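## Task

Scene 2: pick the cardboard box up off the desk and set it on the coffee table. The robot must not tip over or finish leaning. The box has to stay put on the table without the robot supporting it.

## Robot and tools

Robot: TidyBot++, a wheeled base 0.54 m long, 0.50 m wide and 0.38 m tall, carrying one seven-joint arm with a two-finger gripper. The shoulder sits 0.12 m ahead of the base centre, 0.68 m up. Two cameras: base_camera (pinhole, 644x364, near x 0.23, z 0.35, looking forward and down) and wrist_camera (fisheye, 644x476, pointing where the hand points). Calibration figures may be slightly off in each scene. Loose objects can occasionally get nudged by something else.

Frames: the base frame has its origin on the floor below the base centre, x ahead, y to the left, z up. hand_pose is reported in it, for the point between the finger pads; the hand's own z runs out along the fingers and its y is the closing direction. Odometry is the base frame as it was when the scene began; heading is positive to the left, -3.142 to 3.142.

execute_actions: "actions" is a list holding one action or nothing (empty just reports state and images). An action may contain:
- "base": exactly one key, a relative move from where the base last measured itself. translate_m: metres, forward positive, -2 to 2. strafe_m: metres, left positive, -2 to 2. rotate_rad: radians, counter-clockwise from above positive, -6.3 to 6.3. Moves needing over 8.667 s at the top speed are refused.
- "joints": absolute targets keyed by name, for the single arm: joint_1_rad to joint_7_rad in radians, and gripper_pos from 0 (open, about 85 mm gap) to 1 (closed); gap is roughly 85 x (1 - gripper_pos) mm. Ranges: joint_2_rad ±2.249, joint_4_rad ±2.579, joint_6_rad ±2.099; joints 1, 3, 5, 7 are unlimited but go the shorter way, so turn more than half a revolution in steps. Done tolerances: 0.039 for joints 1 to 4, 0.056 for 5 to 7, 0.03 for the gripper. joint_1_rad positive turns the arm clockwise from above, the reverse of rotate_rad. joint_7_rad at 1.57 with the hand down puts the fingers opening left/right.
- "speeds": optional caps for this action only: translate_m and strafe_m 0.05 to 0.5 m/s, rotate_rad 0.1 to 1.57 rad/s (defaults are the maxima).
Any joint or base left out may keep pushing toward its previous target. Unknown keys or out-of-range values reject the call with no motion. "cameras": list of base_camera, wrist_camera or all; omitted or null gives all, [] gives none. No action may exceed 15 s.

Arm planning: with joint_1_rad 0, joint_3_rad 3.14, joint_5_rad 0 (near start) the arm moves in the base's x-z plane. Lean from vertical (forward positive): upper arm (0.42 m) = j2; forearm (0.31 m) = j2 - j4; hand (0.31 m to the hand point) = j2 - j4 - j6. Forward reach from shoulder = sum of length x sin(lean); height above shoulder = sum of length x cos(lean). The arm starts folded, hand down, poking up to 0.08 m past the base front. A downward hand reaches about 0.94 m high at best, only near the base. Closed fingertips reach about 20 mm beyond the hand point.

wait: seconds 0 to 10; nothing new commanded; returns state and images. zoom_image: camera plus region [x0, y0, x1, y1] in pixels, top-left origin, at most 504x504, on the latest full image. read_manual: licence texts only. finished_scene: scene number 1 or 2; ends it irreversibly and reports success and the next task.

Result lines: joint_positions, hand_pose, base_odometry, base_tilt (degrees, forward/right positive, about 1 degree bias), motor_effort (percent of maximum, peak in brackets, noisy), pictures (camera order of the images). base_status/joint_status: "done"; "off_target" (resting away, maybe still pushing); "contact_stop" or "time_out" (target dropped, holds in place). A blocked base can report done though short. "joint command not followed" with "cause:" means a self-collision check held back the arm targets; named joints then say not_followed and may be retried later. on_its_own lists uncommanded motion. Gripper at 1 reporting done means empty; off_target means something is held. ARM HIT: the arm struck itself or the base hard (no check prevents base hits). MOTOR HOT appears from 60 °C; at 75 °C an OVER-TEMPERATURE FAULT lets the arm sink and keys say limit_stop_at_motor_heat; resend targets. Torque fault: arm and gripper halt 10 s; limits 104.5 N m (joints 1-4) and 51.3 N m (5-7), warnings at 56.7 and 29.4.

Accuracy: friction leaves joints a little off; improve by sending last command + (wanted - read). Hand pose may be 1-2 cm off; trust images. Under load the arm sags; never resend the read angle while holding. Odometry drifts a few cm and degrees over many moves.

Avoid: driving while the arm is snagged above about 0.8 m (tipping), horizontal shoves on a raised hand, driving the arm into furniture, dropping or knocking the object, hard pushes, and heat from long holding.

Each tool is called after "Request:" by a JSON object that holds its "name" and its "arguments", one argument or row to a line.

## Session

Request:
{"name": "execute_actions", "arguments": {
  "actions": []
}}

Scene clock: 0.00 s.
base_odometry: x=+0.000 y=+0.000 heading=+0.000 (m, m, rad; odometry frame)
base_tilt: forward=-0.1 right=+0.4 (deg)
base_status: not commanded
joint_positions: joint_1_rad=+0.004 joint_2_rad=-0.389 joint_3_rad=+3.149 joint_4_rad=-2.542 joint_5_rad=-0.059 joint_6_rad=-0.876 joint_7_rad=+1.535 gripper_pos=+0.000
joint_status: not commanded
motor_effort: joint_1_rad=+0 joint_2_rad=-1 joint_3_rad=+0 joint_4_rad=+13 joint_5_rad=+0 joint_6_rad=+1 joint_7_rad=+0 (%)
hand_pose: x=+0.2576 y=+0.0142 z=+0.5895 quat_wxyz=(-0.026, +0.997, -0.041, +0.056) (m; base frame)
pictures: base_camera, wrist_camera
camera_calibration (this result's frames):
wrist_camera: T_world_to_cam=[[-0.106248, -0.992578, -0.0591697, 0.0813616], [-0.984716, 0.113292, -0.132285, 0.393253], [0.138006, 0.0442104, -0.989444, 0.679186], [0, 0, 0, 1]] pos_world=[0.302155, 0.00617832, 0.728852]
Images, in order (width x height): base_camera 644x364, wrist_camera 644x476.

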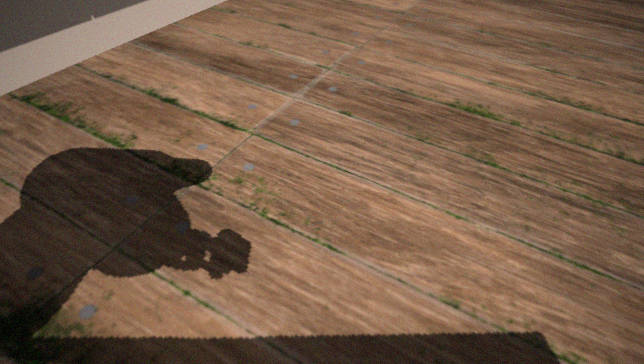

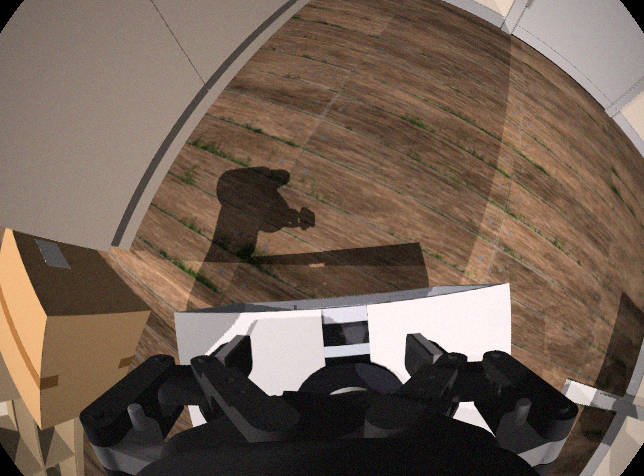

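Request:
{"name": "execute_actions", "arguments": {
  "actions": [
    {"joints":{"joint_1_rad":1.9,"joint_2_rad":-0.3,"joint_4_rad":-1.5,"joint_5_rad":0.03,"joint_6_rad":-2.0,"joint_6_rad":-0.9,"joint_7_rad":1.6}}
  ],
  "cameras": ["wrist_camera"]
}}

Scene clock: 3.33 s.
base_odometry: x=+0.000 y=+0.000 heading=+0.000 (m, m, rad; odometry frame)
base_tilt: forward=-0.1 right=+0.4 (deg)
base_status: not commanded
joint_positions: joint_1_rad=+1.885 joint_2_rad=-0.316 joint_3_rad=+3.149 joint_4_rad=-1.512 joint_5_rad=-0.004 joint_6_rad=-0.876 joint_7_rad=+1.572 gripper_pos=+0.000
joint_status: all done
motor_effort: joint_1_rad=+0(0) joint_2_rad=-9(8) joint_3_rad=+0(1) joint_4_rad=+19(20) joint_5_rad=+0(1) joint_6_rad=+8(8) joint_7_rad=+0(1) (%)
hand_pose: x=-0.0170 y=-0.4129 z=+1.0476 quat_wxyz=(+0.412, +0.503, -0.698, +0.300) (m; base frame)
pictures: wrist_camera
camera_calibration (this result's frames):
wrist_camera: T_world_to_cam=[[-0.944775, 0.326407, -0.0292943, 0.154433], [0.174398, 0.425076, -0.888198, 1.17218], [-0.277462, -0.844256, -0.458526, 0.25907], [0, 0, 0, 1]] pos_world=[0.0133599, -0.329953, 1.16445]
Images, in order (width x height): wrist_camera 644x476.

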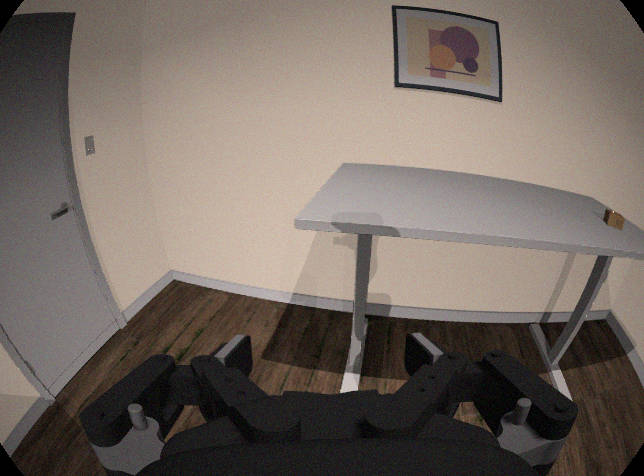

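Request:
{"name": "execute_actions", "arguments": {
  "actions": [
    {"base":{"rotate_rad":-2.145},"joints":{"joint_1_rad":-0.015}}
  ],
  "cameras": []
}}

Request:
{"name": "execute_actions", "arguments": {
  "actions": [
    {"base":{"strafe_m":-0.8},"joints":{"joint_2_rad":0.0,"joint_4_rad":-1.0,"joint_6_rad":-1.3}}
  ]
}}

Scene clock: 7.70 s.
base_odometry: x=+0.000 y=+0.000 heading=-2.145 (m, m, rad; odometry frame)
base_tilt: forward=-0.1 right=+0.4 (deg)
base_status: done
joint_positions: joint_1_rad=-0.001 joint_2_rad=-0.309 joint_3_rad=+3.149 joint_4_rad=-1.512 joint_5_rad=-0.003 joint_6_rad=-0.876 joint_7_rad=+1.572 gripper_pos=+0.000
joint_status: all done
motor_effort: joint_1_rad=+0(1) joint_2_rad=-9(10) joint_3_rad=+0(1) joint_4_rad=+19(20) joint_5_rad=+0(1) joint_6_rad=+8(8) joint_7_rad=+0(1) (%)
hand_pose: x=+0.5565 y=-0.0015 z=+1.0443 quat_wxyz=(+0.000, +0.862, -0.003, +0.507) (m; base frame)
pictures: none
No camera images: the call's "cameras" was empty. Leave "cameras" out to get every camera's image.

Scene clock: 10.70 s.
base_odometry: x=-0.671 y=+0.435 heading=-2.145 (m, m, rad; odometry frame)
base_tilt: forward=-0.1 right=+0.4 (deg)
base_status: done
joint_positions: joint_1_rad=-0.003 joint_2_rad=-0.009 joint_3_rad=+3.149 joint_4_rad=-1.013 joint_5_rad=+0.001 joint_6_rad=-1.266 joint_7_rad=+1.572 gripper_pos=+0.000
joint_status: all done
motor_effort: joint_1_rad=-1(2) joint_2_rad=-17(18) joint_3_rad=+0(3) joint_4_rad=+17(19) joint_5_rad=+0(1) joint_6_rad=+7(8) joint_7_rad=+0(1) (%)
hand_pose: x=+0.6189 y=-0.0014 z=+1.0708 quat_wxyz=(+0.002, +0.907, -0.002, +0.422) (m; base frame)
pictures: base_camera, wrist_camera
camera_calibration (this result's frames):
wrist_camera: T_world_to_cam=[[-0.0224354, -0.999554, -0.0197209, 0.038622], [-0.624532, 0.0294158, -0.780445, 1.28553], [0.780677, -0.00519332, -0.624913, 0.318046], [0, 0, 0, 1]] pos_world=[0.555428, 0.00244166, 1.2028]
Images, in order (width x height): base_camera 644x364, wrist_camera 644x476.

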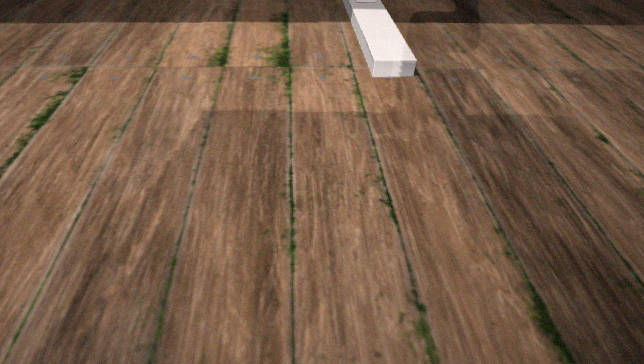

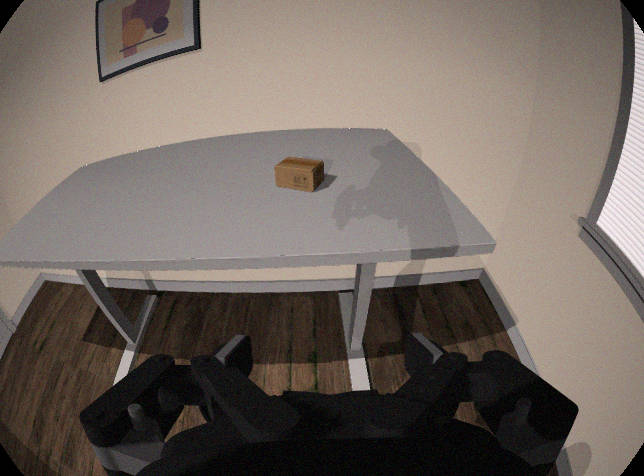

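Request:
{"name": "execute_actions", "arguments": {
  "actions": [
    {"base":{"translate_m":0.35}}
  ]
}}

Request:
{"name": "zoom_image", "arguments": {
  "camera": "wrist_camera",
  "region": [200, 180, 400, 360]
}}

Scene clock: 13.17 s.
base_odometry: x=-0.862 y=+0.141 heading=-2.146 (m, m, rad; odometry frame)
base_tilt: forward=-0.1 right=+0.4 (deg)
base_status: done
joint_positions: joint_1_rad=-0.003 joint_2_rad=+0.005 joint_3_rad=+3.149 joint_4_rad=-1.011 joint_5_rad=+0.001 joint_6_rad=-1.268 joint_7_rad=+1.572 gripper_pos=+0.000
joint_status: not commanded
motor_effort: joint_1_rad=-1(1) joint_2_rad=-17(21) joint_3_rad=+0(1) joint_4_rad=+17(18) joint_5_rad=+0(0) joint_6_rad=+7(7) joint_7_rad=+0(0) (%)
hand_pose: x=+0.6240 y=-0.0014 z=+1.0644 quat_wxyz=(+0.002, +0.910, -0.002, +0.416) (m; base frame)
pictures: base_camera, wrist_camera
camera_calibration (this result's frames):
wrist_camera: T_world_to_cam=[[-0.0227214, -0.999555, -0.0193094, 0.0383593], [-0.635433, 0.0293501, -0.771598, 1.28109], [0.771822, -0.00526194, -0.635817, 0.327273], [0, 0, 0, 1]] pos_world=[0.562321, 0.00246429, 1.19731]
Images, in order (width x height): base_camera 644x364, wrist_camera 644x476.

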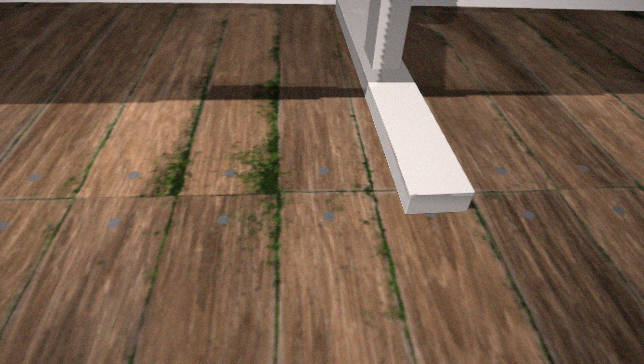

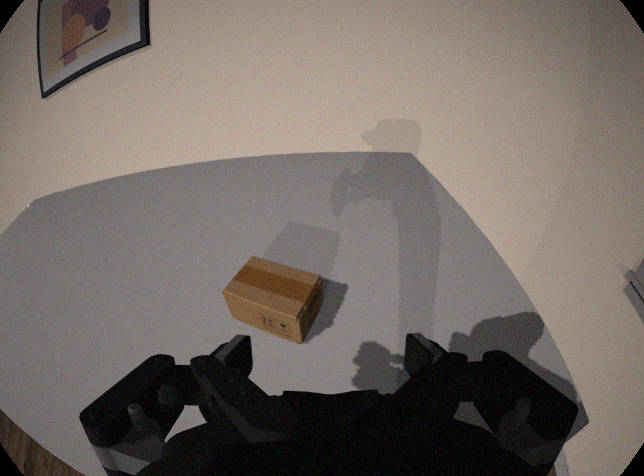

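Region (200, 180, 400, 360) of wrist_camera's 644x476 image, scaled by 2.520; it fills the top 454 rows of this view, and the rest is white.

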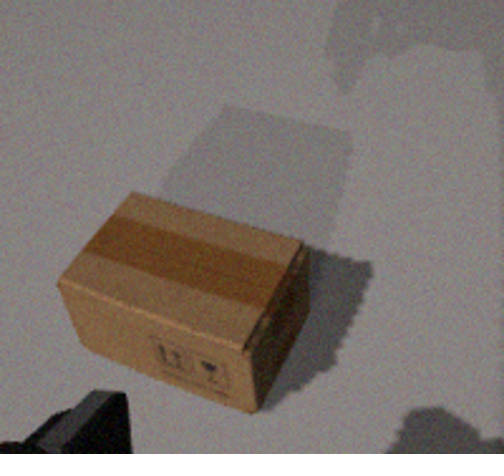

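Request:
{"name": "execute_actions", "arguments": {
  "actions": [
    {"base":{"strafe_m":-0.56},"joints":{"joint_1_rad":-1.205}}
  ]
}}

Request:
{"name": "execute_actions", "arguments": {
  "actions": [
    {"base":{"translate_m":0.39},"speeds":{"translate_m":0.3}}
  ]
}}

Request:
{"name": "zoom_image", "arguments": {
  "camera": "wrist_camera",
  "region": [220, 180, 440, 380]
}}

Scene clock: 17.77 s.
base_odometry: x=-1.332 y=+0.446 heading=-2.145 (m, m, rad; odometry frame)
base_tilt: forward=-0.1 right=+0.4 (deg)
base_status: done
joint_positions: joint_1_rad=-1.190 joint_2_rad=+0.003 joint_3_rad=+3.149 joint_4_rad=-1.010 joint_5_rad=+0.001 joint_6_rad=-1.269 joint_7_rad=+1.572 gripper_pos=+0.000
joint_status: all done
motor_effort: joint_1_rad=-1(1) joint_2_rad=-18(20) joint_3_rad=+0(3) joint_4_rad=+17(18) joint_5_rad=+0(1) joint_6_rad=+7(7) joint_7_rad=-1(0) (%)
hand_pose: x=+0.3091 y=+0.4668 z=+1.0655 quat_wxyz=(-0.231, +0.755, +0.507, +0.346) (m; base frame)
pictures: base_camera, wrist_camera
camera_calibration (this result's frames):
wrist_camera: T_world_to_cam=[[0.918308, -0.395397, -0.0192903, -0.073666], [-0.264685, -0.577036, -0.772639, 1.23768], [0.294368, 0.714627, -0.634552, 0.383582], [0, 0, 0, 1]] pos_world=[0.282329, 0.41094, 1.19826]
Images, in order (width x height): base_camera 644x364, wrist_camera 644x476.

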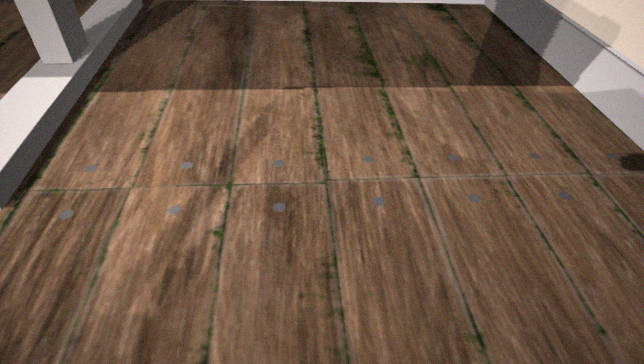

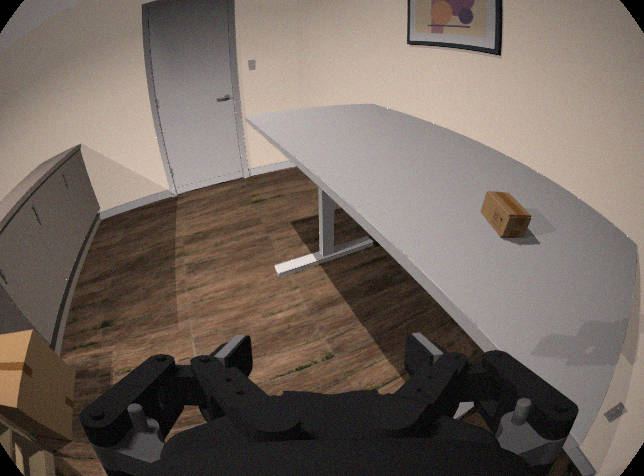

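Scene clock: 20.03 s.
base_odometry: x=-1.544 y=+0.118 heading=-2.146 (m, m, rad; odometry frame)
base_tilt: forward=-0.1 right=+0.4 (deg)
base_status: done
joint_positions: joint_1_rad=-1.193 joint_2_rad=+0.003 joint_3_rad=+3.149 joint_4_rad=-1.010 joint_5_rad=+0.002 joint_6_rad=-1.269 joint_7_rad=+1.572 gripper_pos=+0.000
joint_status: not commanded
motor_effort: joint_1_rad=-1(1) joint_2_rad=-18(19) joint_3_rad=+0(3) joint_4_rad=+17(18) joint_5_rad=+1(2) joint_6_rad=+7(7) joint_7_rad=-1(1) (%)
hand_pose: x=+0.3075 y=+0.4674 z=+1.0656 quat_wxyz=(-0.232, +0.754, +0.508, +0.346) (m; base frame)
pictures: base_camera, wrist_camera
camera_calibration (this result's frames):
wrist_camera: T_world_to_cam=[[0.919657, -0.392269, -0.0188426, -0.074326], [-0.262325, -0.577888, -0.772807, 1.23754], [0.29226, 0.715661, -0.634361, 0.383706], [0, 0, 0, 1]] pos_world=[0.280851, 0.411401, 1.19839]
Images, in order (width x height): base_camera 644x364, wrist_camera 644x476.

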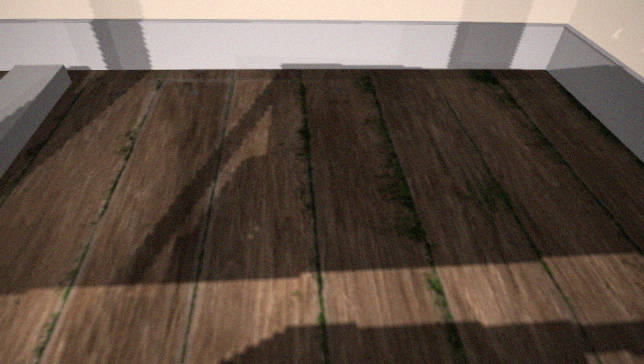

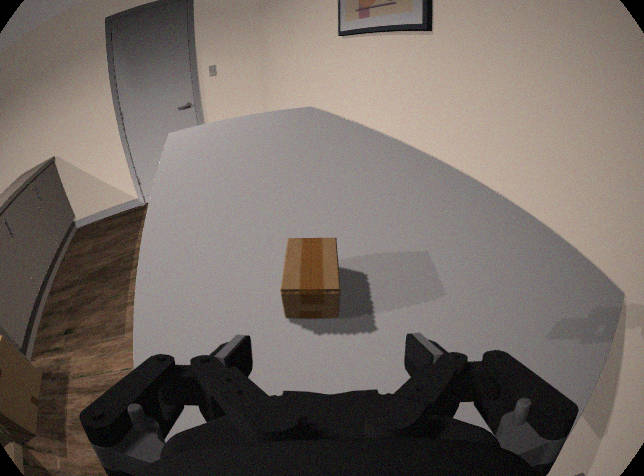

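Region (220, 180, 440, 380) of wrist_camera's 644x476 image, scaled by 2.291; it fills the top 458 rows of this view, and the rest is white.

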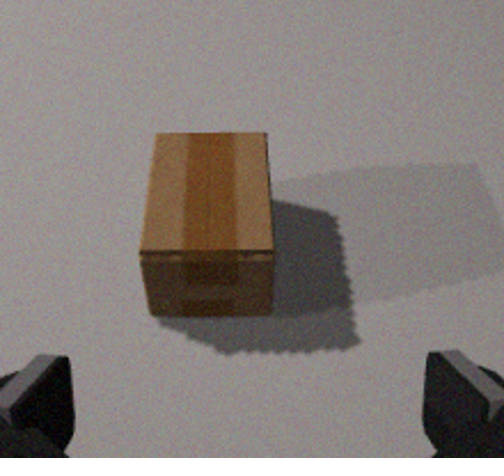

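Request:
{"name": "execute_actions", "arguments": {
  "actions": [
    {"joints":{"joint_1_rad":-1.232,"joint_2_rad":0.25,"joint_4_rad":-0.904,"joint_6_rad":-1.11}}
  ],
  "cameras": ["wrist_camera"]
}}

Scene clock: 22.30 s.
base_odometry: x=-1.544 y=+0.118 heading=-2.146 (m, m, rad; odometry frame)
base_tilt: forward=-0.1 right=+0.4 (deg)
base_status: not commanded
joint_positions: joint_1_rad=-1.215 joint_2_rad=+0.256 joint_3_rad=+3.149 joint_4_rad=-0.916 joint_5_rad=+0.002 joint_6_rad=-1.144 joint_7_rad=+1.572 gripper_pos=+0.000
joint_status: all done
motor_effort: joint_1_rad=-1(0) joint_2_rad=-27(31) joint_3_rad=+0(0) joint_4_rad=+18(20) joint_5_rad=+0(0) joint_6_rad=+7(7) joint_7_rad=+0(1) (%)
hand_pose: x=+0.3399 y=+0.5849 z=+0.9996 quat_wxyz=(-0.226, +0.754, +0.521, +0.331) (m; base frame)
pictures: wrist_camera
camera_calibration (this result's frames):
wrist_camera: T_world_to_cam=[[0.927784, -0.372763, -0.0162423, -0.076038], [-0.257462, -0.608086, -0.750962, 1.2571], [0.270054, 0.700913, -0.660145, 0.290231], [0, 0, 0, 1]] pos_world=[0.315825, 0.532656, 1.1344]
Images, in order (width x height): wrist_camera 644x476.

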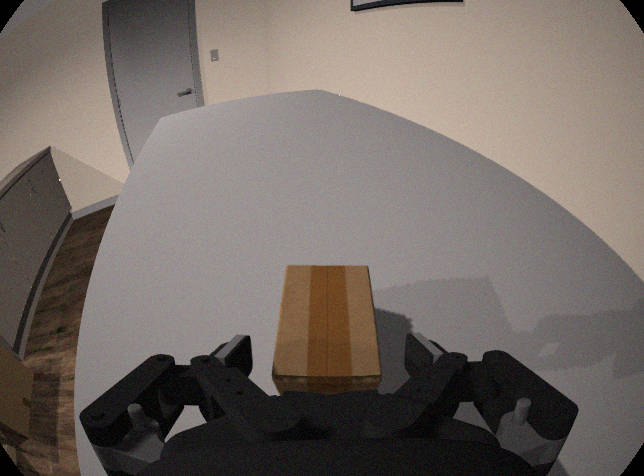

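Request:
{"name": "execute_actions", "arguments": {
  "actions": [
    {"joints":{"joint_2_rad":0.28,"joint_4_rad":-1.056,"joint_6_rad":-0.935}}
  ],
  "cameras": ["wrist_camera"]
}}

Scene clock: 24.13 s.
base_odometry: x=-1.544 y=+0.118 heading=-2.146 (m, m, rad; odometry frame)
base_tilt: forward=-0.1 right=+0.4 (deg)
base_status: not commanded
joint_positions: joint_1_rad=-1.215 joint_2_rad=+0.277 joint_3_rad=+3.149 joint_4_rad=-1.049 joint_5_rad=+0.002 joint_6_rad=-0.969 joint_7_rad=+1.572 gripper_pos=+0.000
joint_status: all done
motor_effort: joint_1_rad=+0(1) joint_2_rad=-29(30) joint_3_rad=+0(0) joint_4_rad=+20(21) joint_5_rad=+0(1) joint_6_rad=+7(6) joint_7_rad=-1(0) (%)
hand_pose: x=+0.3498 y=+0.6111 z=+0.9568 quat_wxyz=(-0.232, +0.750, +0.519, +0.340) (m; base frame)
pictures: wrist_camera
camera_calibration (this result's frames):
wrist_camera: T_world_to_cam=[[0.928055, -0.372083, -0.0163929, -0.0765441], [-0.251229, -0.592914, -0.765073, 1.24545], [0.274951, 0.714148, -0.643734, 0.2154], [0, 0, 0, 1]] pos_world=[0.324706, 0.556135, 1.09027]
Images, in order (width x height): wrist_camera 644x476.

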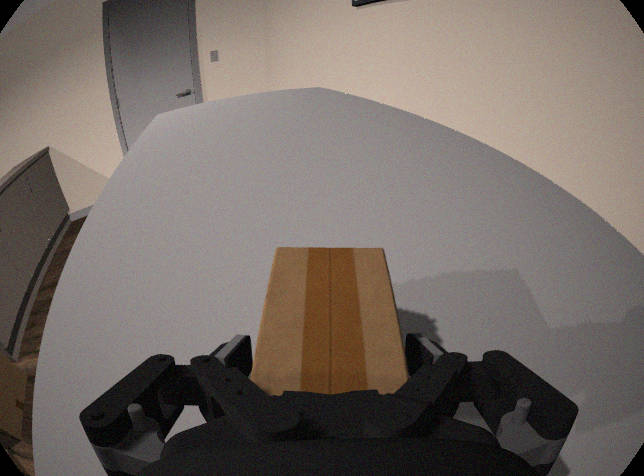

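Request:
{"name": "execute_actions", "arguments": {
  "actions": [
    {"joints":{"joint_2_rad":0.30}}
  ],
  "cameras": ["wrist_camera"]
}}

Request:
{"name": "execute_actions", "arguments": {
  "actions": [
    {"joints":{"gripper_pos":1.0}}
  ],
  "cameras": ["wrist_camera"]
}}

Scene clock: 25.03 s.
base_odometry: x=-1.544 y=+0.118 heading=-2.146 (m, m, rad; odometry frame)
base_tilt: forward=-0.1 right=+0.4 (deg)
base_status: not commanded
joint_positions: joint_1_rad=-1.215 joint_2_rad=+0.284 joint_3_rad=+3.149 joint_4_rad=-1.049 joint_5_rad=+0.002 joint_6_rad=-0.966 joint_7_rad=+1.572 gripper_pos=+0.000
joint_status: all done
motor_effort: joint_1_rad=+0(1) joint_2_rad=-28(29) joint_3_rad=+0(0) joint_4_rad=+19(19) joint_5_rad=+1(1) joint_6_rad=+7(7) joint_7_rad=+0(0) (%)
hand_pose: x=+0.3507 y=+0.6134 z=+0.9529 quat_wxyz=(-0.231, +0.750, +0.519, +0.338) (m; base frame)
pictures: wrist_camera
camera_calibration (this result's frames):
wrist_camera: T_world_to_cam=[[0.928036, -0.372134, -0.0162681, -0.0766265], [-0.25229, -0.595835, -0.76245, 1.24377], [0.274041, 0.711686, -0.646842, 0.215783], [0, 0, 0, 1]] pos_world=[0.325769, 0.558997, 1.08664]
Images, in order (width x height): wrist_camera 644x476.

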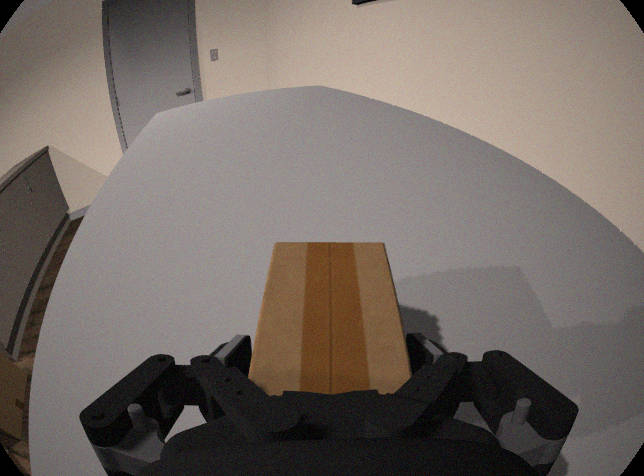

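Scene clock: 26.13 s.
base_odometry: x=-1.544 y=+0.118 heading=-2.146 (m, m, rad; odometry frame)
base_tilt: forward=-0.1 right=+0.4 (deg)
base_status: not commanded
joint_positions: joint_1_rad=-1.216 joint_2_rad=+0.280 joint_3_rad=+3.149 joint_4_rad=-1.044 joint_5_rad=+0.002 joint_6_rad=-0.953 joint_7_rad=+1.574 gripper_pos=+0.336
joint_status: gripper_pos off_target (ended at +0.336, target +1.000)
motor_effort: joint_1_rad=-1(0) joint_2_rad=-28(30) joint_3_rad=+0(0) joint_4_rad=+19(20) joint_5_rad=+0(0) joint_6_rad=+7(8) joint_7_rad=+0(1) (%)
hand_pose: x=+0.3505 y=+0.6158 z=+0.9609 quat_wxyz=(-0.236, +0.746, +0.518, +0.346) (m; base frame)
pictures: wrist_camera
camera_calibration (this result's frames):
wrist_camera: T_world_to_cam=[[0.929225, -0.369213, -0.0149498, -0.0789607], [-0.243561, -0.581559, -0.776187, 1.25259], [0.277884, 0.724894, -0.630325, 0.193921], [0, 0, 0, 1]] pos_world=[0.324567, 0.558731, 1.0933]
Images, in order (width x height): wrist_camera 644x476.

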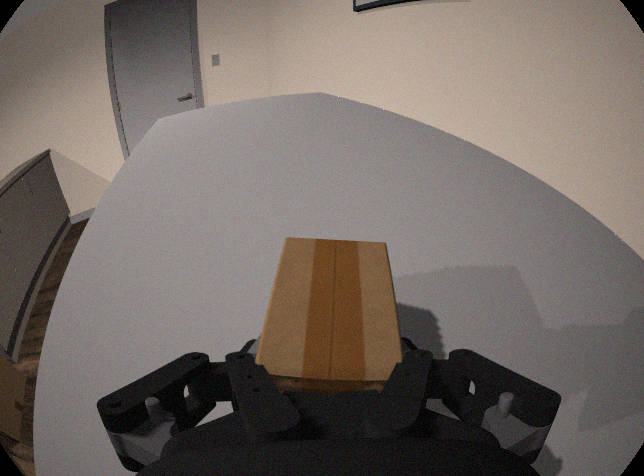

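Request:
{"name": "execute_actions", "arguments": {
  "actions": [
    {"joints":{"joint_2_rad":0.0,"joint_4_rad":-1.05,"joint_6_rad":-1.27}}
  ],
  "cameras": ["wrist_camera"]
}}

Scene clock: 28.43 s.
base_odometry: x=-1.544 y=+0.118 heading=-2.146 (m, m, rad; odometry frame)
base_tilt: forward=-0.1 right=+0.4 (deg)
base_status: not commanded
joint_positions: joint_1_rad=-1.216 joint_2_rad=+0.000 joint_3_rad=+3.149 joint_4_rad=-1.055 joint_5_rad=+0.002 joint_6_rad=-1.243 joint_7_rad=+1.574 gripper_pos=+0.336
joint_status: all done
motor_effort: joint_1_rad=-1(1) joint_2_rad=-19(33) joint_3_rad=+0(0) joint_4_rad=+19(22) joint_5_rad=+0(0) joint_6_rad=+7(7) joint_7_rad=-1(1) (%)
hand_pose: x=+0.2975 y=+0.4735 z=+1.0509 quat_wxyz=(-0.231, +0.750, +0.520, +0.338) (m; base frame)
pictures: wrist_camera
camera_calibration (this result's frames):
wrist_camera: T_world_to_cam=[[0.928787, -0.370234, -0.0168003, -0.0783708], [-0.251152, -0.595422, -0.763148, 1.2219], [0.27254, 0.713021, -0.646005, 0.392295], [0, 0, 0, 1]] pos_world=[0.272757, 0.418819, 1.1846]
Images, in order (width x height): wrist_camera 644x476.

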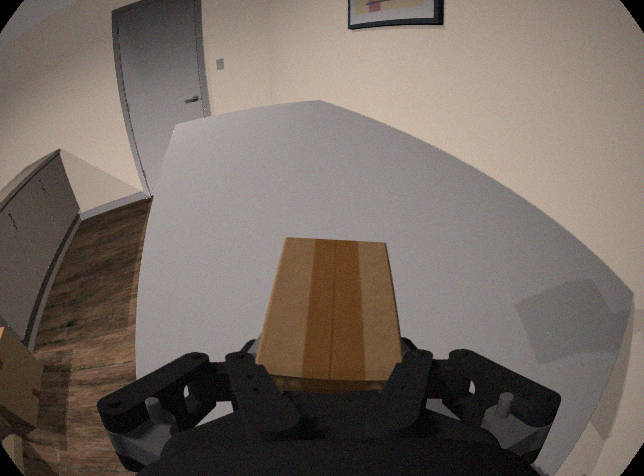

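Request:
{"name": "execute_actions", "arguments": {
  "actions": [
    {"base":{"translate_m":-0.74},"joints":{"joint_1_rad":-2.2,"joint_2_rad":-0.2,"joint_4_rad":-1.25}}
  ],
  "cameras": ["wrist_camera"]
}}

Request:
{"name": "execute_actions", "arguments": {
  "actions": [
    {"base":{"strafe_m":1.0},"joints":{"joint_1_rad":-3.155,"joint_6_rad":-1.5}}
  ]
}}

Scene clock: 32.07 s.
base_odometry: x=-1.142 y=+0.740 heading=-2.145 (m, m, rad; odometry frame)
base_tilt: forward=-0.2 right=+0.4 (deg)
base_status: done
joint_positions: joint_1_rad=-2.189 joint_2_rad=-0.182 joint_3_rad=+3.149 joint_4_rad=-1.243 joint_5_rad=+0.003 joint_6_rad=-1.244 joint_7_rad=+1.574 gripper_pos=+0.336
joint_status: all done
motor_effort: joint_1_rad=-1(3) joint_2_rad=-12(21) joint_3_rad=+0(3) joint_4_rad=+19(20) joint_5_rad=+0(1) joint_6_rad=+7(8) joint_7_rad=-1(0) (%)
hand_pose: x=-0.1272 y=+0.3518 z=+1.0409 quat_wxyz=(-0.360, +0.421, +0.811, +0.189) (m; base frame)
pictures: wrist_camera
camera_calibration (this result's frames):
wrist_camera: T_world_to_cam=[[0.829303, 0.558535, -0.0171872, -0.0681588], [0.352809, -0.5472, -0.759011, 1.09069], [-0.433339, 0.623386, -0.650851, 0.535109], [0, 0, 0, 1]] pos_world=[-0.0963963, 0.301314, 1.17495]
Images, in order (width x height): wrist_camera 644x476.

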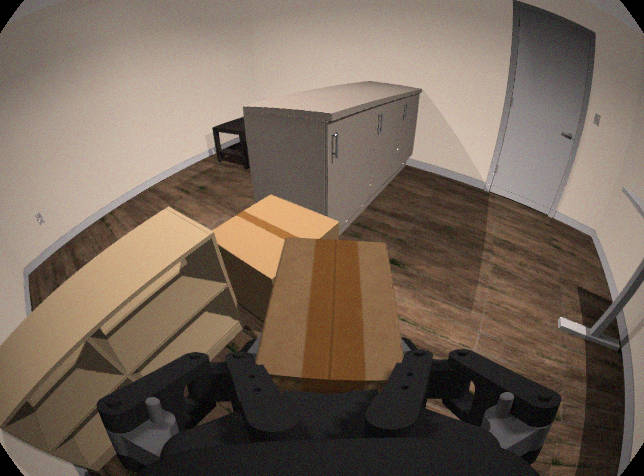

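Scene clock: 35.43 s.
base_odometry: x=-0.303 y=+0.196 heading=-2.145 (m, m, rad; odometry frame)
base_tilt: forward=-0.1 right=+0.4 (deg)
base_status: done
joint_positions: joint_1_rad=-3.140 joint_2_rad=-0.193 joint_3_rad=+3.149 joint_4_rad=-1.243 joint_5_rad=+0.004 joint_6_rad=-1.470 joint_7_rad=+1.574 gripper_pos=+0.336
joint_status: all done
motor_effort: joint_1_rad=+0(1) joint_2_rad=-11(13) joint_3_rad=+0(2) joint_4_rad=+18(19) joint_5_rad=+0(1) joint_6_rad=+6(8) joint_7_rad=-1(0) (%)
hand_pose: x=-0.2545 y=+0.0037 z=+0.9980 quat_wxyz=(-0.306, +0.003, +0.952, +0.003) (m; base frame)
pictures: base_camera, wrist_camera
camera_calibration (this result's frames):
wrist_camera: T_world_to_cam=[[0.0309481, 0.999442, -0.0125364, 0.0216916], [0.79803, -0.0322593, -0.601754, 0.867046], [-0.601823, 0.00861874, -0.798583, 0.775845], [0, 0, 0, 1]] pos_world=[-0.225679, -0.000396034, 1.1416]
Images, in order (width x height): base_camera 644x364, wrist_camera 644x476.

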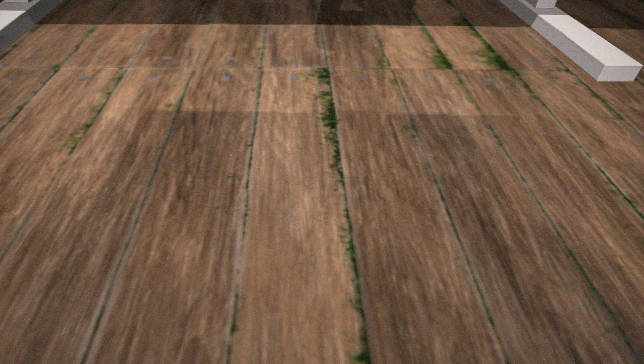

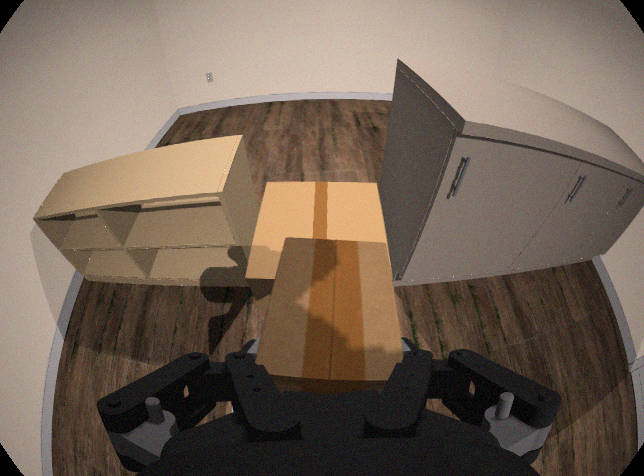

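Request:
{"name": "execute_actions", "arguments": {
  "actions": [
    {"base":{"rotate_rad":0.025}}
  ],
  "cameras": []
}}

Request:
{"name": "execute_actions", "arguments": {
  "actions": [
    {"base":{"translate_m":-0.32}}
  ],
  "cameras": []
}}

Request:
{"name": "execute_actions", "arguments": {
  "actions": [
    {"base":{"translate_m":-0.25},"speeds":{"translate_m":0.12}}
  ]
}}

Scene clock: 37.00 s.
base_odometry: x=-0.302 y=+0.196 heading=-2.120 (m, m, rad; odometry frame)
base_tilt: forward=-0.1 right=+0.4 (deg)
base_status: done
joint_positions: joint_1_rad=-3.141 joint_2_rad=-0.193 joint_3_rad=+3.149 joint_4_rad=-1.243 joint_5_rad=+0.004 joint_6_rad=-1.470 joint_7_rad=+1.574 gripper_pos=+0.336
joint_status: not commanded
motor_effort: joint_1_rad=-1(0) joint_2_rad=-11(13) joint_3_rad=+0(1) joint_4_rad=+18(19) joint_5_rad=+0(0) joint_6_rad=+6(6) joint_7_rad=-1(0) (%)
hand_pose: x=-0.2545 y=+0.0035 z=+0.9979 quat_wxyz=(-0.306, +0.003, +0.952, +0.003) (m; base frame)
pictures: none
No camera images: the call's "cameras" was empty. Leave "cameras" out to get every camera's image.

Scene clock: 39.07 s.
base_odometry: x=-0.135 y=+0.469 heading=-2.121 (m, m, rad; odometry frame)
base_tilt: forward=-0.1 right=+0.4 (deg)
base_status: done
joint_positions: joint_1_rad=-3.141 joint_2_rad=-0.189 joint_3_rad=+3.149 joint_4_rad=-1.245 joint_5_rad=+0.004 joint_6_rad=-1.474 joint_7_rad=+1.574 gripper_pos=+0.336
joint_status: not commanded
motor_effort: joint_1_rad=+0(1) joint_2_rad=-11(15) joint_3_rad=+0(0) joint_4_rad=+18(18) joint_5_rad=+0(1) joint_6_rad=+6(7) joint_7_rad=+0(1) (%)
hand_pose: x=-0.2544 y=+0.0034 z=+0.9952 quat_wxyz=(-0.301, +0.003, +0.953, +0.003) (m; base frame)
pictures: none
No camera images: the call's "cameras" was empty. Leave "cameras" out to get every camera's image.

Scene clock: 41.77 s.
base_odometry: x=-0.004 y=+0.682 heading=-2.121 (m, m, rad; odometry frame)
base_tilt: forward=-0.1 right=+0.4 (deg)
base_status: done
joint_positions: joint_1_rad=-3.141 joint_2_rad=-0.194 joint_3_rad=+3.149 joint_4_rad=-1.245 joint_5_rad=+0.004 joint_6_rad=-1.474 joint_7_rad=+1.574 gripper_pos=+0.336
joint_status: not commanded
motor_effort: joint_1_rad=-1(1) joint_2_rad=-11(14) joint_3_rad=+0(0) joint_4_rad=+18(18) joint_5_rad=+0(1) joint_6_rad=+6(7) joint_7_rad=-1(1) (%)
hand_pose: x=-0.2529 y=+0.0034 z=+0.9967 quat_wxyz=(-0.303, +0.003, +0.953, +0.003) (m; base frame)
pictures: base_camera, wrist_camera
camera_calibration (this result's frames):
wrist_camera: T_world_to_cam=[[0.0302559, 0.999465, -0.0124318, 0.0216445], [0.801293, -0.031688, -0.597433, 0.861473], [-0.597507, 0.00811439, -0.801823, 0.780094], [0, 0, 0, 1]] pos_world=[-0.224835, -0.000664562, 1.14044]
Images, in order (width x height): base_camera 644x364, wrist_camera 644x476.

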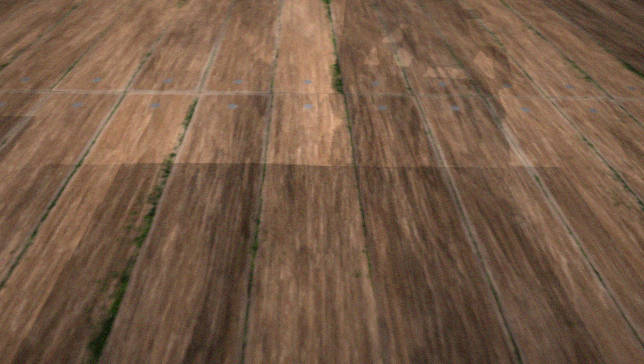

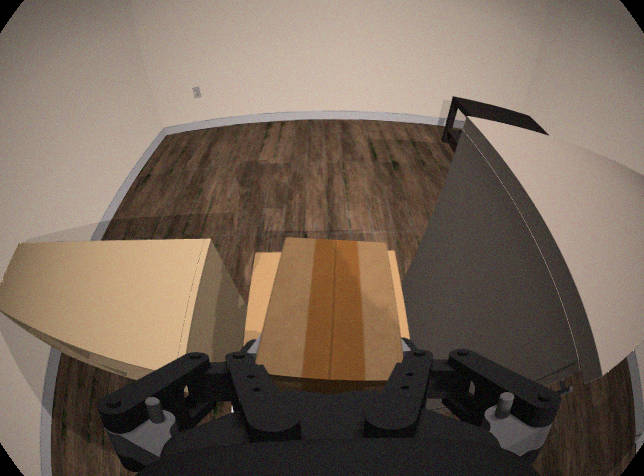

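Request:
{"name": "execute_actions", "arguments": {
  "actions": [
    {"base":{"translate_m":-1.27},"speeds":{"translate_m":0.35}}
  ]
}}

Scene clock: 46.70 s.
base_odometry: x=+0.660 y=+1.765 heading=-2.121 (m, m, rad; odometry frame)
base_tilt: forward=-0.1 right=+0.4 (deg)
base_status: done
joint_positions: joint_1_rad=-3.141 joint_2_rad=-0.194 joint_3_rad=+3.149 joint_4_rad=-1.245 joint_5_rad=+0.004 joint_6_rad=-1.475 joint_7_rad=+1.574 gripper_pos=+0.336
joint_status: not commanded
motor_effort: joint_1_rad=+0(0) joint_2_rad=-11(14) joint_3_rad=+0(1) joint_4_rad=+18(18) joint_5_rad=+0(1) joint_6_rad=+6(7) joint_7_rad=-1(0) (%)
hand_pose: x=-0.2526 y=+0.0034 z=+0.9964 quat_wxyz=(-0.303, +0.003, +0.953, +0.003) (m; base frame)
pictures: base_camera, wrist_camera
camera_calibration (this result's frames):
wrist_camera: T_world_to_cam=[[0.0302714, 0.999465, -0.0124111, 0.0216167], [0.801952, -0.031697, -0.596547, 0.860327], [-0.596621, 0.0081052, -0.802482, 0.780994], [0, 0, 0, 1]] pos_world=[-0.224638, -0.000665508, 1.14023]
Images, in order (width x height): base_camera 644x364, wrist_camera 644x476.

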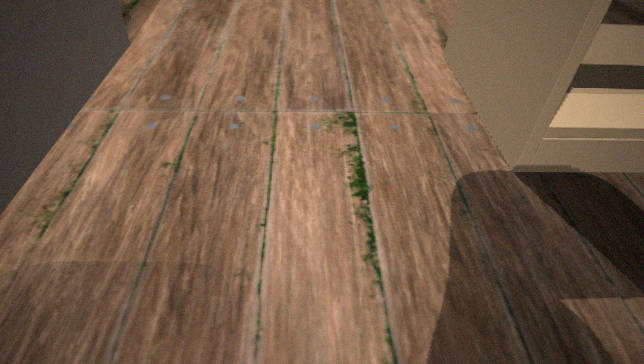

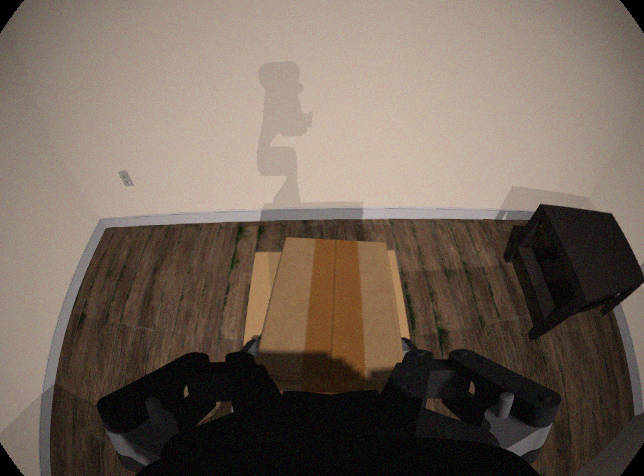

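Request:
{"name": "execute_actions", "arguments": {
  "actions": [
    {"base":{"translate_m":-0.25},"speeds":{"translate_m":0.35},"joints":{"joint_1_rad":-2.29}}
  ],
  "cameras": []
}}

Request:
{"name": "execute_actions", "arguments": {
  "actions": [
    {"base":{"strafe_m":0.72},"joints":{"joint_2_rad":0.1,"joint_4_rad":-1.6,"joint_6_rad":-0.75}}
  ]
}}

Scene clock: 49.77 s.
base_odometry: x=+0.791 y=+1.978 heading=-2.121 (m, m, rad; odometry frame)
base_tilt: forward=-0.1 right=+0.4 (deg)
base_status: done
joint_positions: joint_1_rad=-2.305 joint_2_rad=-0.188 joint_3_rad=+3.149 joint_4_rad=-1.246 joint_5_rad=+0.004 joint_6_rad=-1.476 joint_7_rad=+1.574 gripper_pos=+0.336
joint_status: all done
motor_effort: joint_1_rad=+0(1) joint_2_rad=-11(15) joint_3_rad=+0(1) joint_4_rad=+18(18) joint_5_rad=+0(1) joint_6_rad=+6(7) joint_7_rad=+0(0) (%)
hand_pose: x=-0.1287 y=+0.2791 z=+0.9940 quat_wxyz=(-0.272, +0.390, +0.871, +0.124) (m; base frame)
pictures: none
No camera images: the call's "cameras" was empty. Leave "cameras" out to get every camera's image.

Scene clock: 52.60 s.
base_odometry: x=+1.405 y=+1.601 heading=-2.121 (m, m, rad; odometry frame)
base_tilt: forward=-0.1 right=+0.4 (deg)
base_status: done
joint_positions: joint_1_rad=-2.301 joint_2_rad=+0.110 joint_3_rad=+3.149 joint_4_rad=-1.604 joint_5_rad=+0.004 joint_6_rad=-0.785 joint_7_rad=+1.574 gripper_pos=+0.336
joint_status: all done
motor_effort: joint_1_rad=+0(1) joint_2_rad=-23(28) joint_3_rad=+0(2) joint_4_rad=+20(22) joint_5_rad=+0(2) joint_6_rad=+6(6) joint_7_rad=+0(1) (%)
hand_pose: x=-0.2413 y=+0.4078 z=+0.8060 quat_wxyz=(-0.287, +0.388, +0.866, +0.133) (m; base frame)
pictures: base_camera, wrist_camera
camera_calibration (this result's frames):
wrist_camera: T_world_to_cam=[[0.762499, 0.646909, -0.0101715, -0.0665729], [0.503364, -0.603035, -0.618849, 0.929404], [-0.406473, 0.466752, -0.785444, 0.47672], [0, 0, 0, 1]] pos_world=[-0.223293, 0.38102, 0.948921]
Images, in order (width x height): base_camera 644x364, wrist_camera 644x476.

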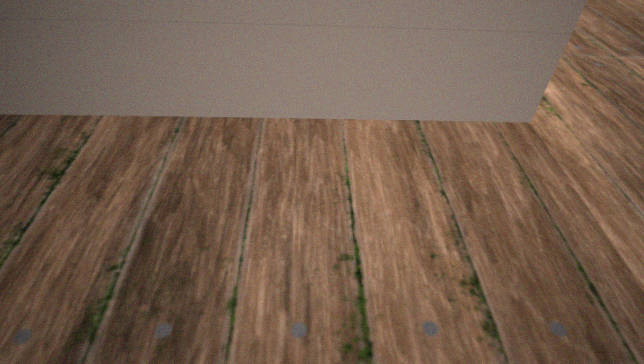

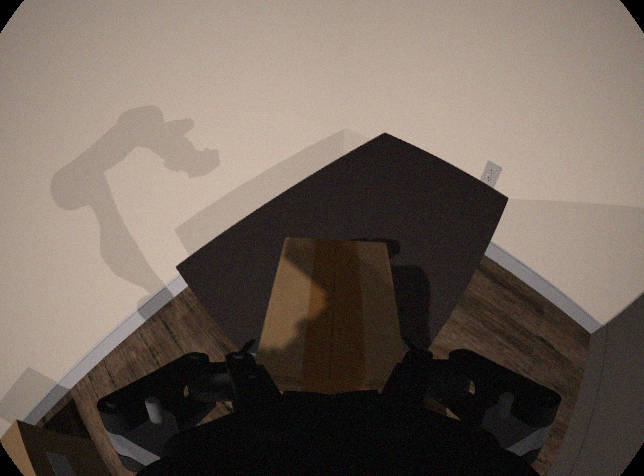

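Request:
{"name": "execute_actions", "arguments": {
  "actions": [
    {"joints":{"joint_2_rad":0.79,"joint_4_rad":-1.715,"joint_6_rad":0.27}}
  ],
  "cameras": ["wrist_camera"]
}}

Scene clock: 55.07 s.
base_odometry: x=+1.405 y=+1.601 heading=-2.121 (m, m, rad; odometry frame)
base_tilt: forward=-0.2 right=+0.4 (deg)
base_status: not commanded
joint_positions: joint_1_rad=-2.301 joint_2_rad=+0.794 joint_3_rad=+3.149 joint_4_rad=-1.708 joint_5_rad=+0.004 joint_6_rad=+0.232 joint_7_rad=+1.574 gripper_pos=+0.336
joint_status: all done
motor_effort: joint_1_rad=-1(0) joint_2_rad=-39(43) joint_3_rad=-1(1) joint_4_rad=+15(21) joint_5_rad=+0(1) joint_6_rad=+8(9) joint_7_rad=+0(0) (%)
hand_pose: x=-0.3629 y=+0.5429 z=+0.5239 quat_wxyz=(-0.383, +0.368, +0.829, +0.177) (m; base frame)
pictures: wrist_camera
camera_calibration (this result's frames):
wrist_camera: T_world_to_cam=[[0.75677, 0.653585, -0.0112158, -0.0692963], [0.40185, -0.478689, -0.780624, 0.87788], [-0.515573, 0.586246, -0.624901, -0.0459158], [0, 0, 0, 1]] pos_world=[-0.324008, 0.49244, 0.655824]
Images, in order (width x height): wrist_camera 644x476.

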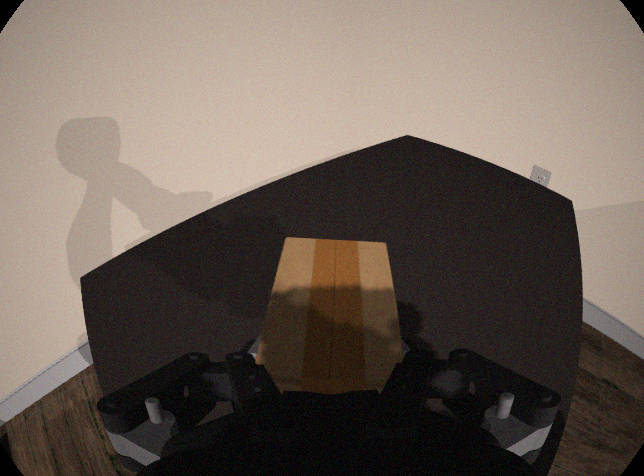

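Request:
{"name": "execute_actions", "arguments": {
  "actions": [
    {"joints":{"joint_2_rad":0.85,"joint_6_rad":0.31}}
  ],
  "cameras": []
}}

Request:
{"name": "execute_actions", "arguments": {
  "actions": [
    {"joints":{"joint_2_rad":0.885,"joint_6_rad":0.345}}
  ],
  "cameras": ["wrist_camera"]
}}

Scene clock: 56.27 s.
base_odometry: x=+1.405 y=+1.601 heading=-2.121 (m, m, rad; odometry frame)
base_tilt: forward=-0.2 right=+0.4 (deg)
base_status: not commanded
joint_positions: joint_1_rad=-2.301 joint_2_rad=+0.853 joint_3_rad=+3.149 joint_4_rad=-1.711 joint_5_rad=+0.004 joint_6_rad=+0.271 joint_7_rad=+1.574 gripper_pos=+0.336
joint_status: all done
motor_effort: joint_1_rad=+0(0) joint_2_rad=-40(43) joint_3_rad=+0(1) joint_4_rad=+13(14) joint_5_rad=+0(0) joint_6_rad=+8(8) joint_7_rad=+0(1) (%)
hand_pose: x=-0.3603 y=+0.5399 z=+0.4889 quat_wxyz=(-0.374, +0.370, +0.833, +0.172) (m; base frame)
pictures: none
No camera images: the call's "cameras" was empty. Leave "cameras" out to get every camera's image.

Scene clock: 57.03 s.
base_odometry: x=+1.405 y=+1.601 heading=-2.121 (m, m, rad; odometry frame)
base_tilt: forward=-0.2 right=+0.4 (deg)
base_status: not commanded
joint_positions: joint_1_rad=-2.301 joint_2_rad=+0.884 joint_3_rad=+3.149 joint_4_rad=-1.711 joint_5_rad=+0.004 joint_6_rad=+0.307 joint_7_rad=+1.574 gripper_pos=+0.336
joint_status: all done
motor_effort: joint_1_rad=+0(1) joint_2_rad=-40(41) joint_3_rad=-1(1) joint_4_rad=+13(14) joint_5_rad=+0(0) joint_6_rad=+7(8) joint_7_rad=+0(0) (%)
hand_pose: x=-0.3612 y=+0.5408 z=+0.4754 quat_wxyz=(-0.376, +0.369, +0.832, +0.173) (m; base frame)
pictures: wrist_camera
camera_calibration (this result's frames):
wrist_camera: T_world_to_cam=[[0.75653, 0.65387, -0.01078, -0.0702225], [0.411544, -0.48884, -0.769199, 0.841956], [-0.508226, 0.577486, -0.638918, -0.0601034], [0, 0, 0, 1]] pos_world=[-0.323923, 0.492207, 0.608474]
Images, in order (width x height): wrist_camera 644x476.

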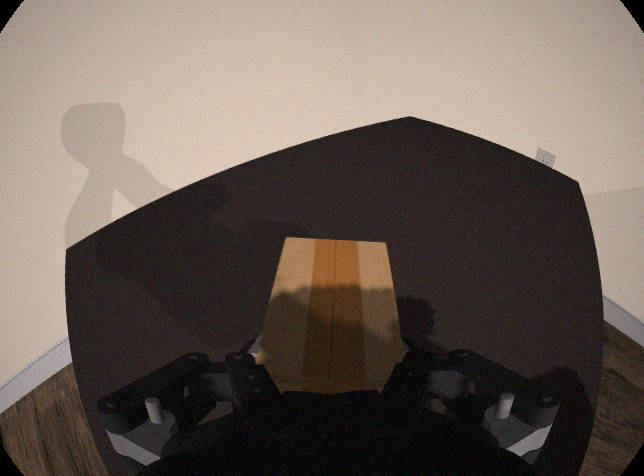

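Request:
{"name": "execute_actions", "arguments": {
  "actions": [
    {"joints":{"joint_2_rad":0.925,"joint_6_rad":0.38}}
  ],
  "cameras": ["wrist_camera"]
}}

Scene clock: 58.10 s.
base_odometry: x=+1.405 y=+1.601 heading=-2.121 (m, m, rad; odometry frame)
base_tilt: forward=-0.2 right=+0.4 (deg)
base_status: not commanded
joint_positions: joint_1_rad=-2.301 joint_2_rad=+0.917 joint_3_rad=+3.149 joint_4_rad=-1.711 joint_5_rad=+0.004 joint_6_rad=+0.348 joint_7_rad=+1.575 gripper_pos=+0.336
joint_status: all done
motor_effort: joint_1_rad=-1(0) joint_2_rad=-39(41) joint_3_rad=-1(1) joint_4_rad=+12(14) joint_5_rad=+0(0) joint_6_rad=+7(8) joint_7_rad=+0(1) (%)
hand_pose: x=-0.3622 y=+0.5419 z=+0.4613 quat_wxyz=(-0.379, +0.368, +0.831, +0.175) (m; base frame)
pictures: wrist_camera
camera_calibration (this result's frames):
wrist_camera: T_world_to_cam=[[0.756118, 0.654349, -0.0106375, -0.0707559], [0.407563, -0.483543, -0.774647, 0.830219], [-0.512033, 0.581389, -0.632304, -0.0767723], [0, 0, 0, 1]] pos_world=[-0.324177, 0.49238, 0.593831]
Images, in order (width x height): wrist_camera 644x476.

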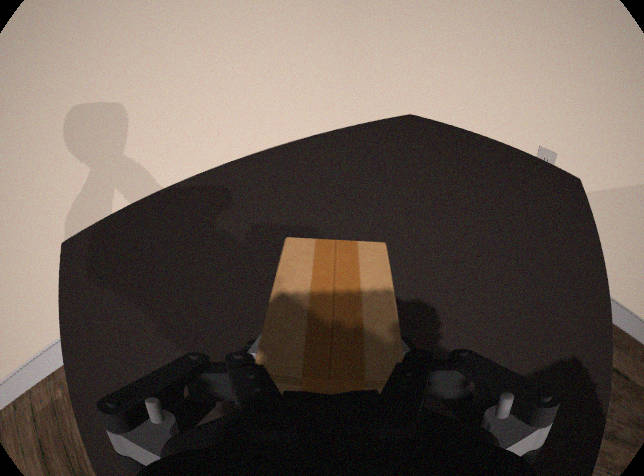

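Probably just touching; one small confirmation step.

Request:
{"name": "execute_actions", "arguments": {
  "actions": [
    {"joints":{"joint_2_rad":0.95}}
  ],
  "cameras": []
}}

Scene clock: 58.90 s.
base_odometry: x=+1.405 y=+1.601 heading=-2.121 (m, m, rad; odometry frame)
base_tilt: forward=-0.2 right=+0.4 (deg)
base_status: not commanded
joint_positions: joint_1_rad=-2.301 joint_2_rad=+0.918 joint_3_rad=+3.149 joint_4_rad=-1.711 joint_5_rad=+0.004 joint_6_rad=+0.353 joint_7_rad=+1.575 gripper_pos=+0.336
joint_status: all done
motor_effort: joint_1_rad=-1(1) joint_2_rad=-36(39) joint_3_rad=-1(1) joint_4_rad=+11(12) joint_5_rad=+0(0) joint_6_rad=+6(6) joint_7_rad=+0(1) (%)
hand_pose: x=-0.3626 y=+0.5423 z=+0.4611 quat_wxyz=(-0.381, +0.368, +0.830, +0.175) (m; base frame)
pictures: none
No camera images: the call's "cameras" was empty. Leave "cameras" out to get every camera's image.

Request:
{"name": "execute_actions", "arguments": {
  "actions": [
    {"joints":{"joint_2_rad":0.92,"gripper_pos":0.0}}
  ],
  "cameras": []
}}

Request:
{"name": "execute_actions", "arguments": {
  "actions": [
    {"joints":{"joint_2_rad":0.7,"joint_6_rad":0.12}}
  ],
  "cameras": ["wrist_camera"]
}}

Scene clock: 60.30 s.
base_odometry: x=+1.405 y=+1.601 heading=-2.121 (m, m, rad; odometry frame)
base_tilt: forward=-0.1 right=+0.4 (deg)
base_status: not commanded
joint_positions: joint_1_rad=-2.301 joint_2_rad=+0.917 joint_3_rad=+3.149 joint_4_rad=-1.711 joint_5_rad=+0.004 joint_6_rad=+0.353 joint_7_rad=+1.575 gripper_pos=+0.000
joint_status: all done
motor_effort: joint_1_rad=+0(0) joint_2_rad=-40(41) joint_3_rad=-1(1) joint_4_rad=+12(13) joint_5_rad=+0(0) joint_6_rad=+7(8) joint_7_rad=-1(1) (%)
hand_pose: x=-0.3628 y=+0.5424 z=+0.4619 quat_wxyz=(-0.381, +0.368, +0.830, +0.175) (m; base frame)
pictures: none
No camera images: the call's "cameras" was empty. Leave "cameras" out to get every camera's image.

Scene clock: 61.70 s.
base_odometry: x=+1.405 y=+1.601 heading=-2.121 (m, m, rad; odometry frame)
base_tilt: forward=-0.2 right=+0.4 (deg)
base_status: not commanded
joint_positions: joint_1_rad=-2.301 joint_2_rad=+0.697 joint_3_rad=+3.149 joint_4_rad=-1.711 joint_5_rad=+0.004 joint_6_rad=+0.155 joint_7_rad=+1.575 gripper_pos=+0.000
joint_status: all done
motor_effort: joint_1_rad=-1(1) joint_2_rad=-37(42) joint_3_rad=-1(1) joint_4_rad=+15(15) joint_5_rad=+0(0) joint_6_rad=+7(8) joint_7_rad=-1(0) (%)
hand_pose: x=-0.3603 y=+0.5401 z=+0.5744 quat_wxyz=(-0.390, +0.367, +0.825, +0.180) (m; base frame)
pictures: wrist_camera
camera_calibration (this result's frames):
wrist_camera: T_world_to_cam=[[0.756913, 0.653414, -0.0114818, -0.0686063], [0.392926, -0.469062, -0.790942, 0.912455], [-0.522199, 0.594163, -0.611783, -0.0255348], [0, 0, 0, 1]] pos_world=[-0.319932, 0.487999, 0.70529]
Images, in order (width x height): wrist_camera 644x476.

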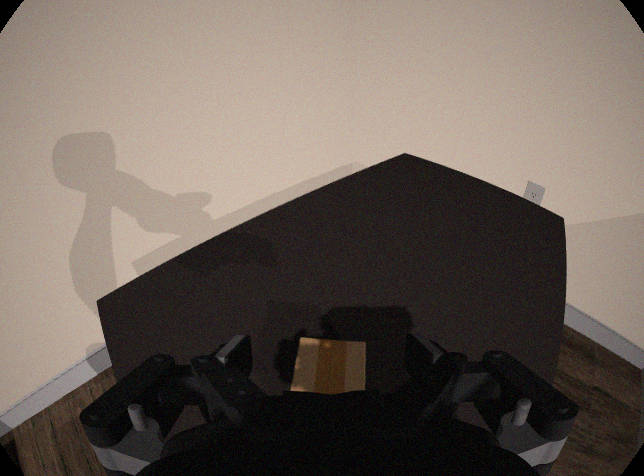

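Request:
{"name": "finished_scene", "arguments": {
  "scene": 2
}}

The scene is finished: the task was done.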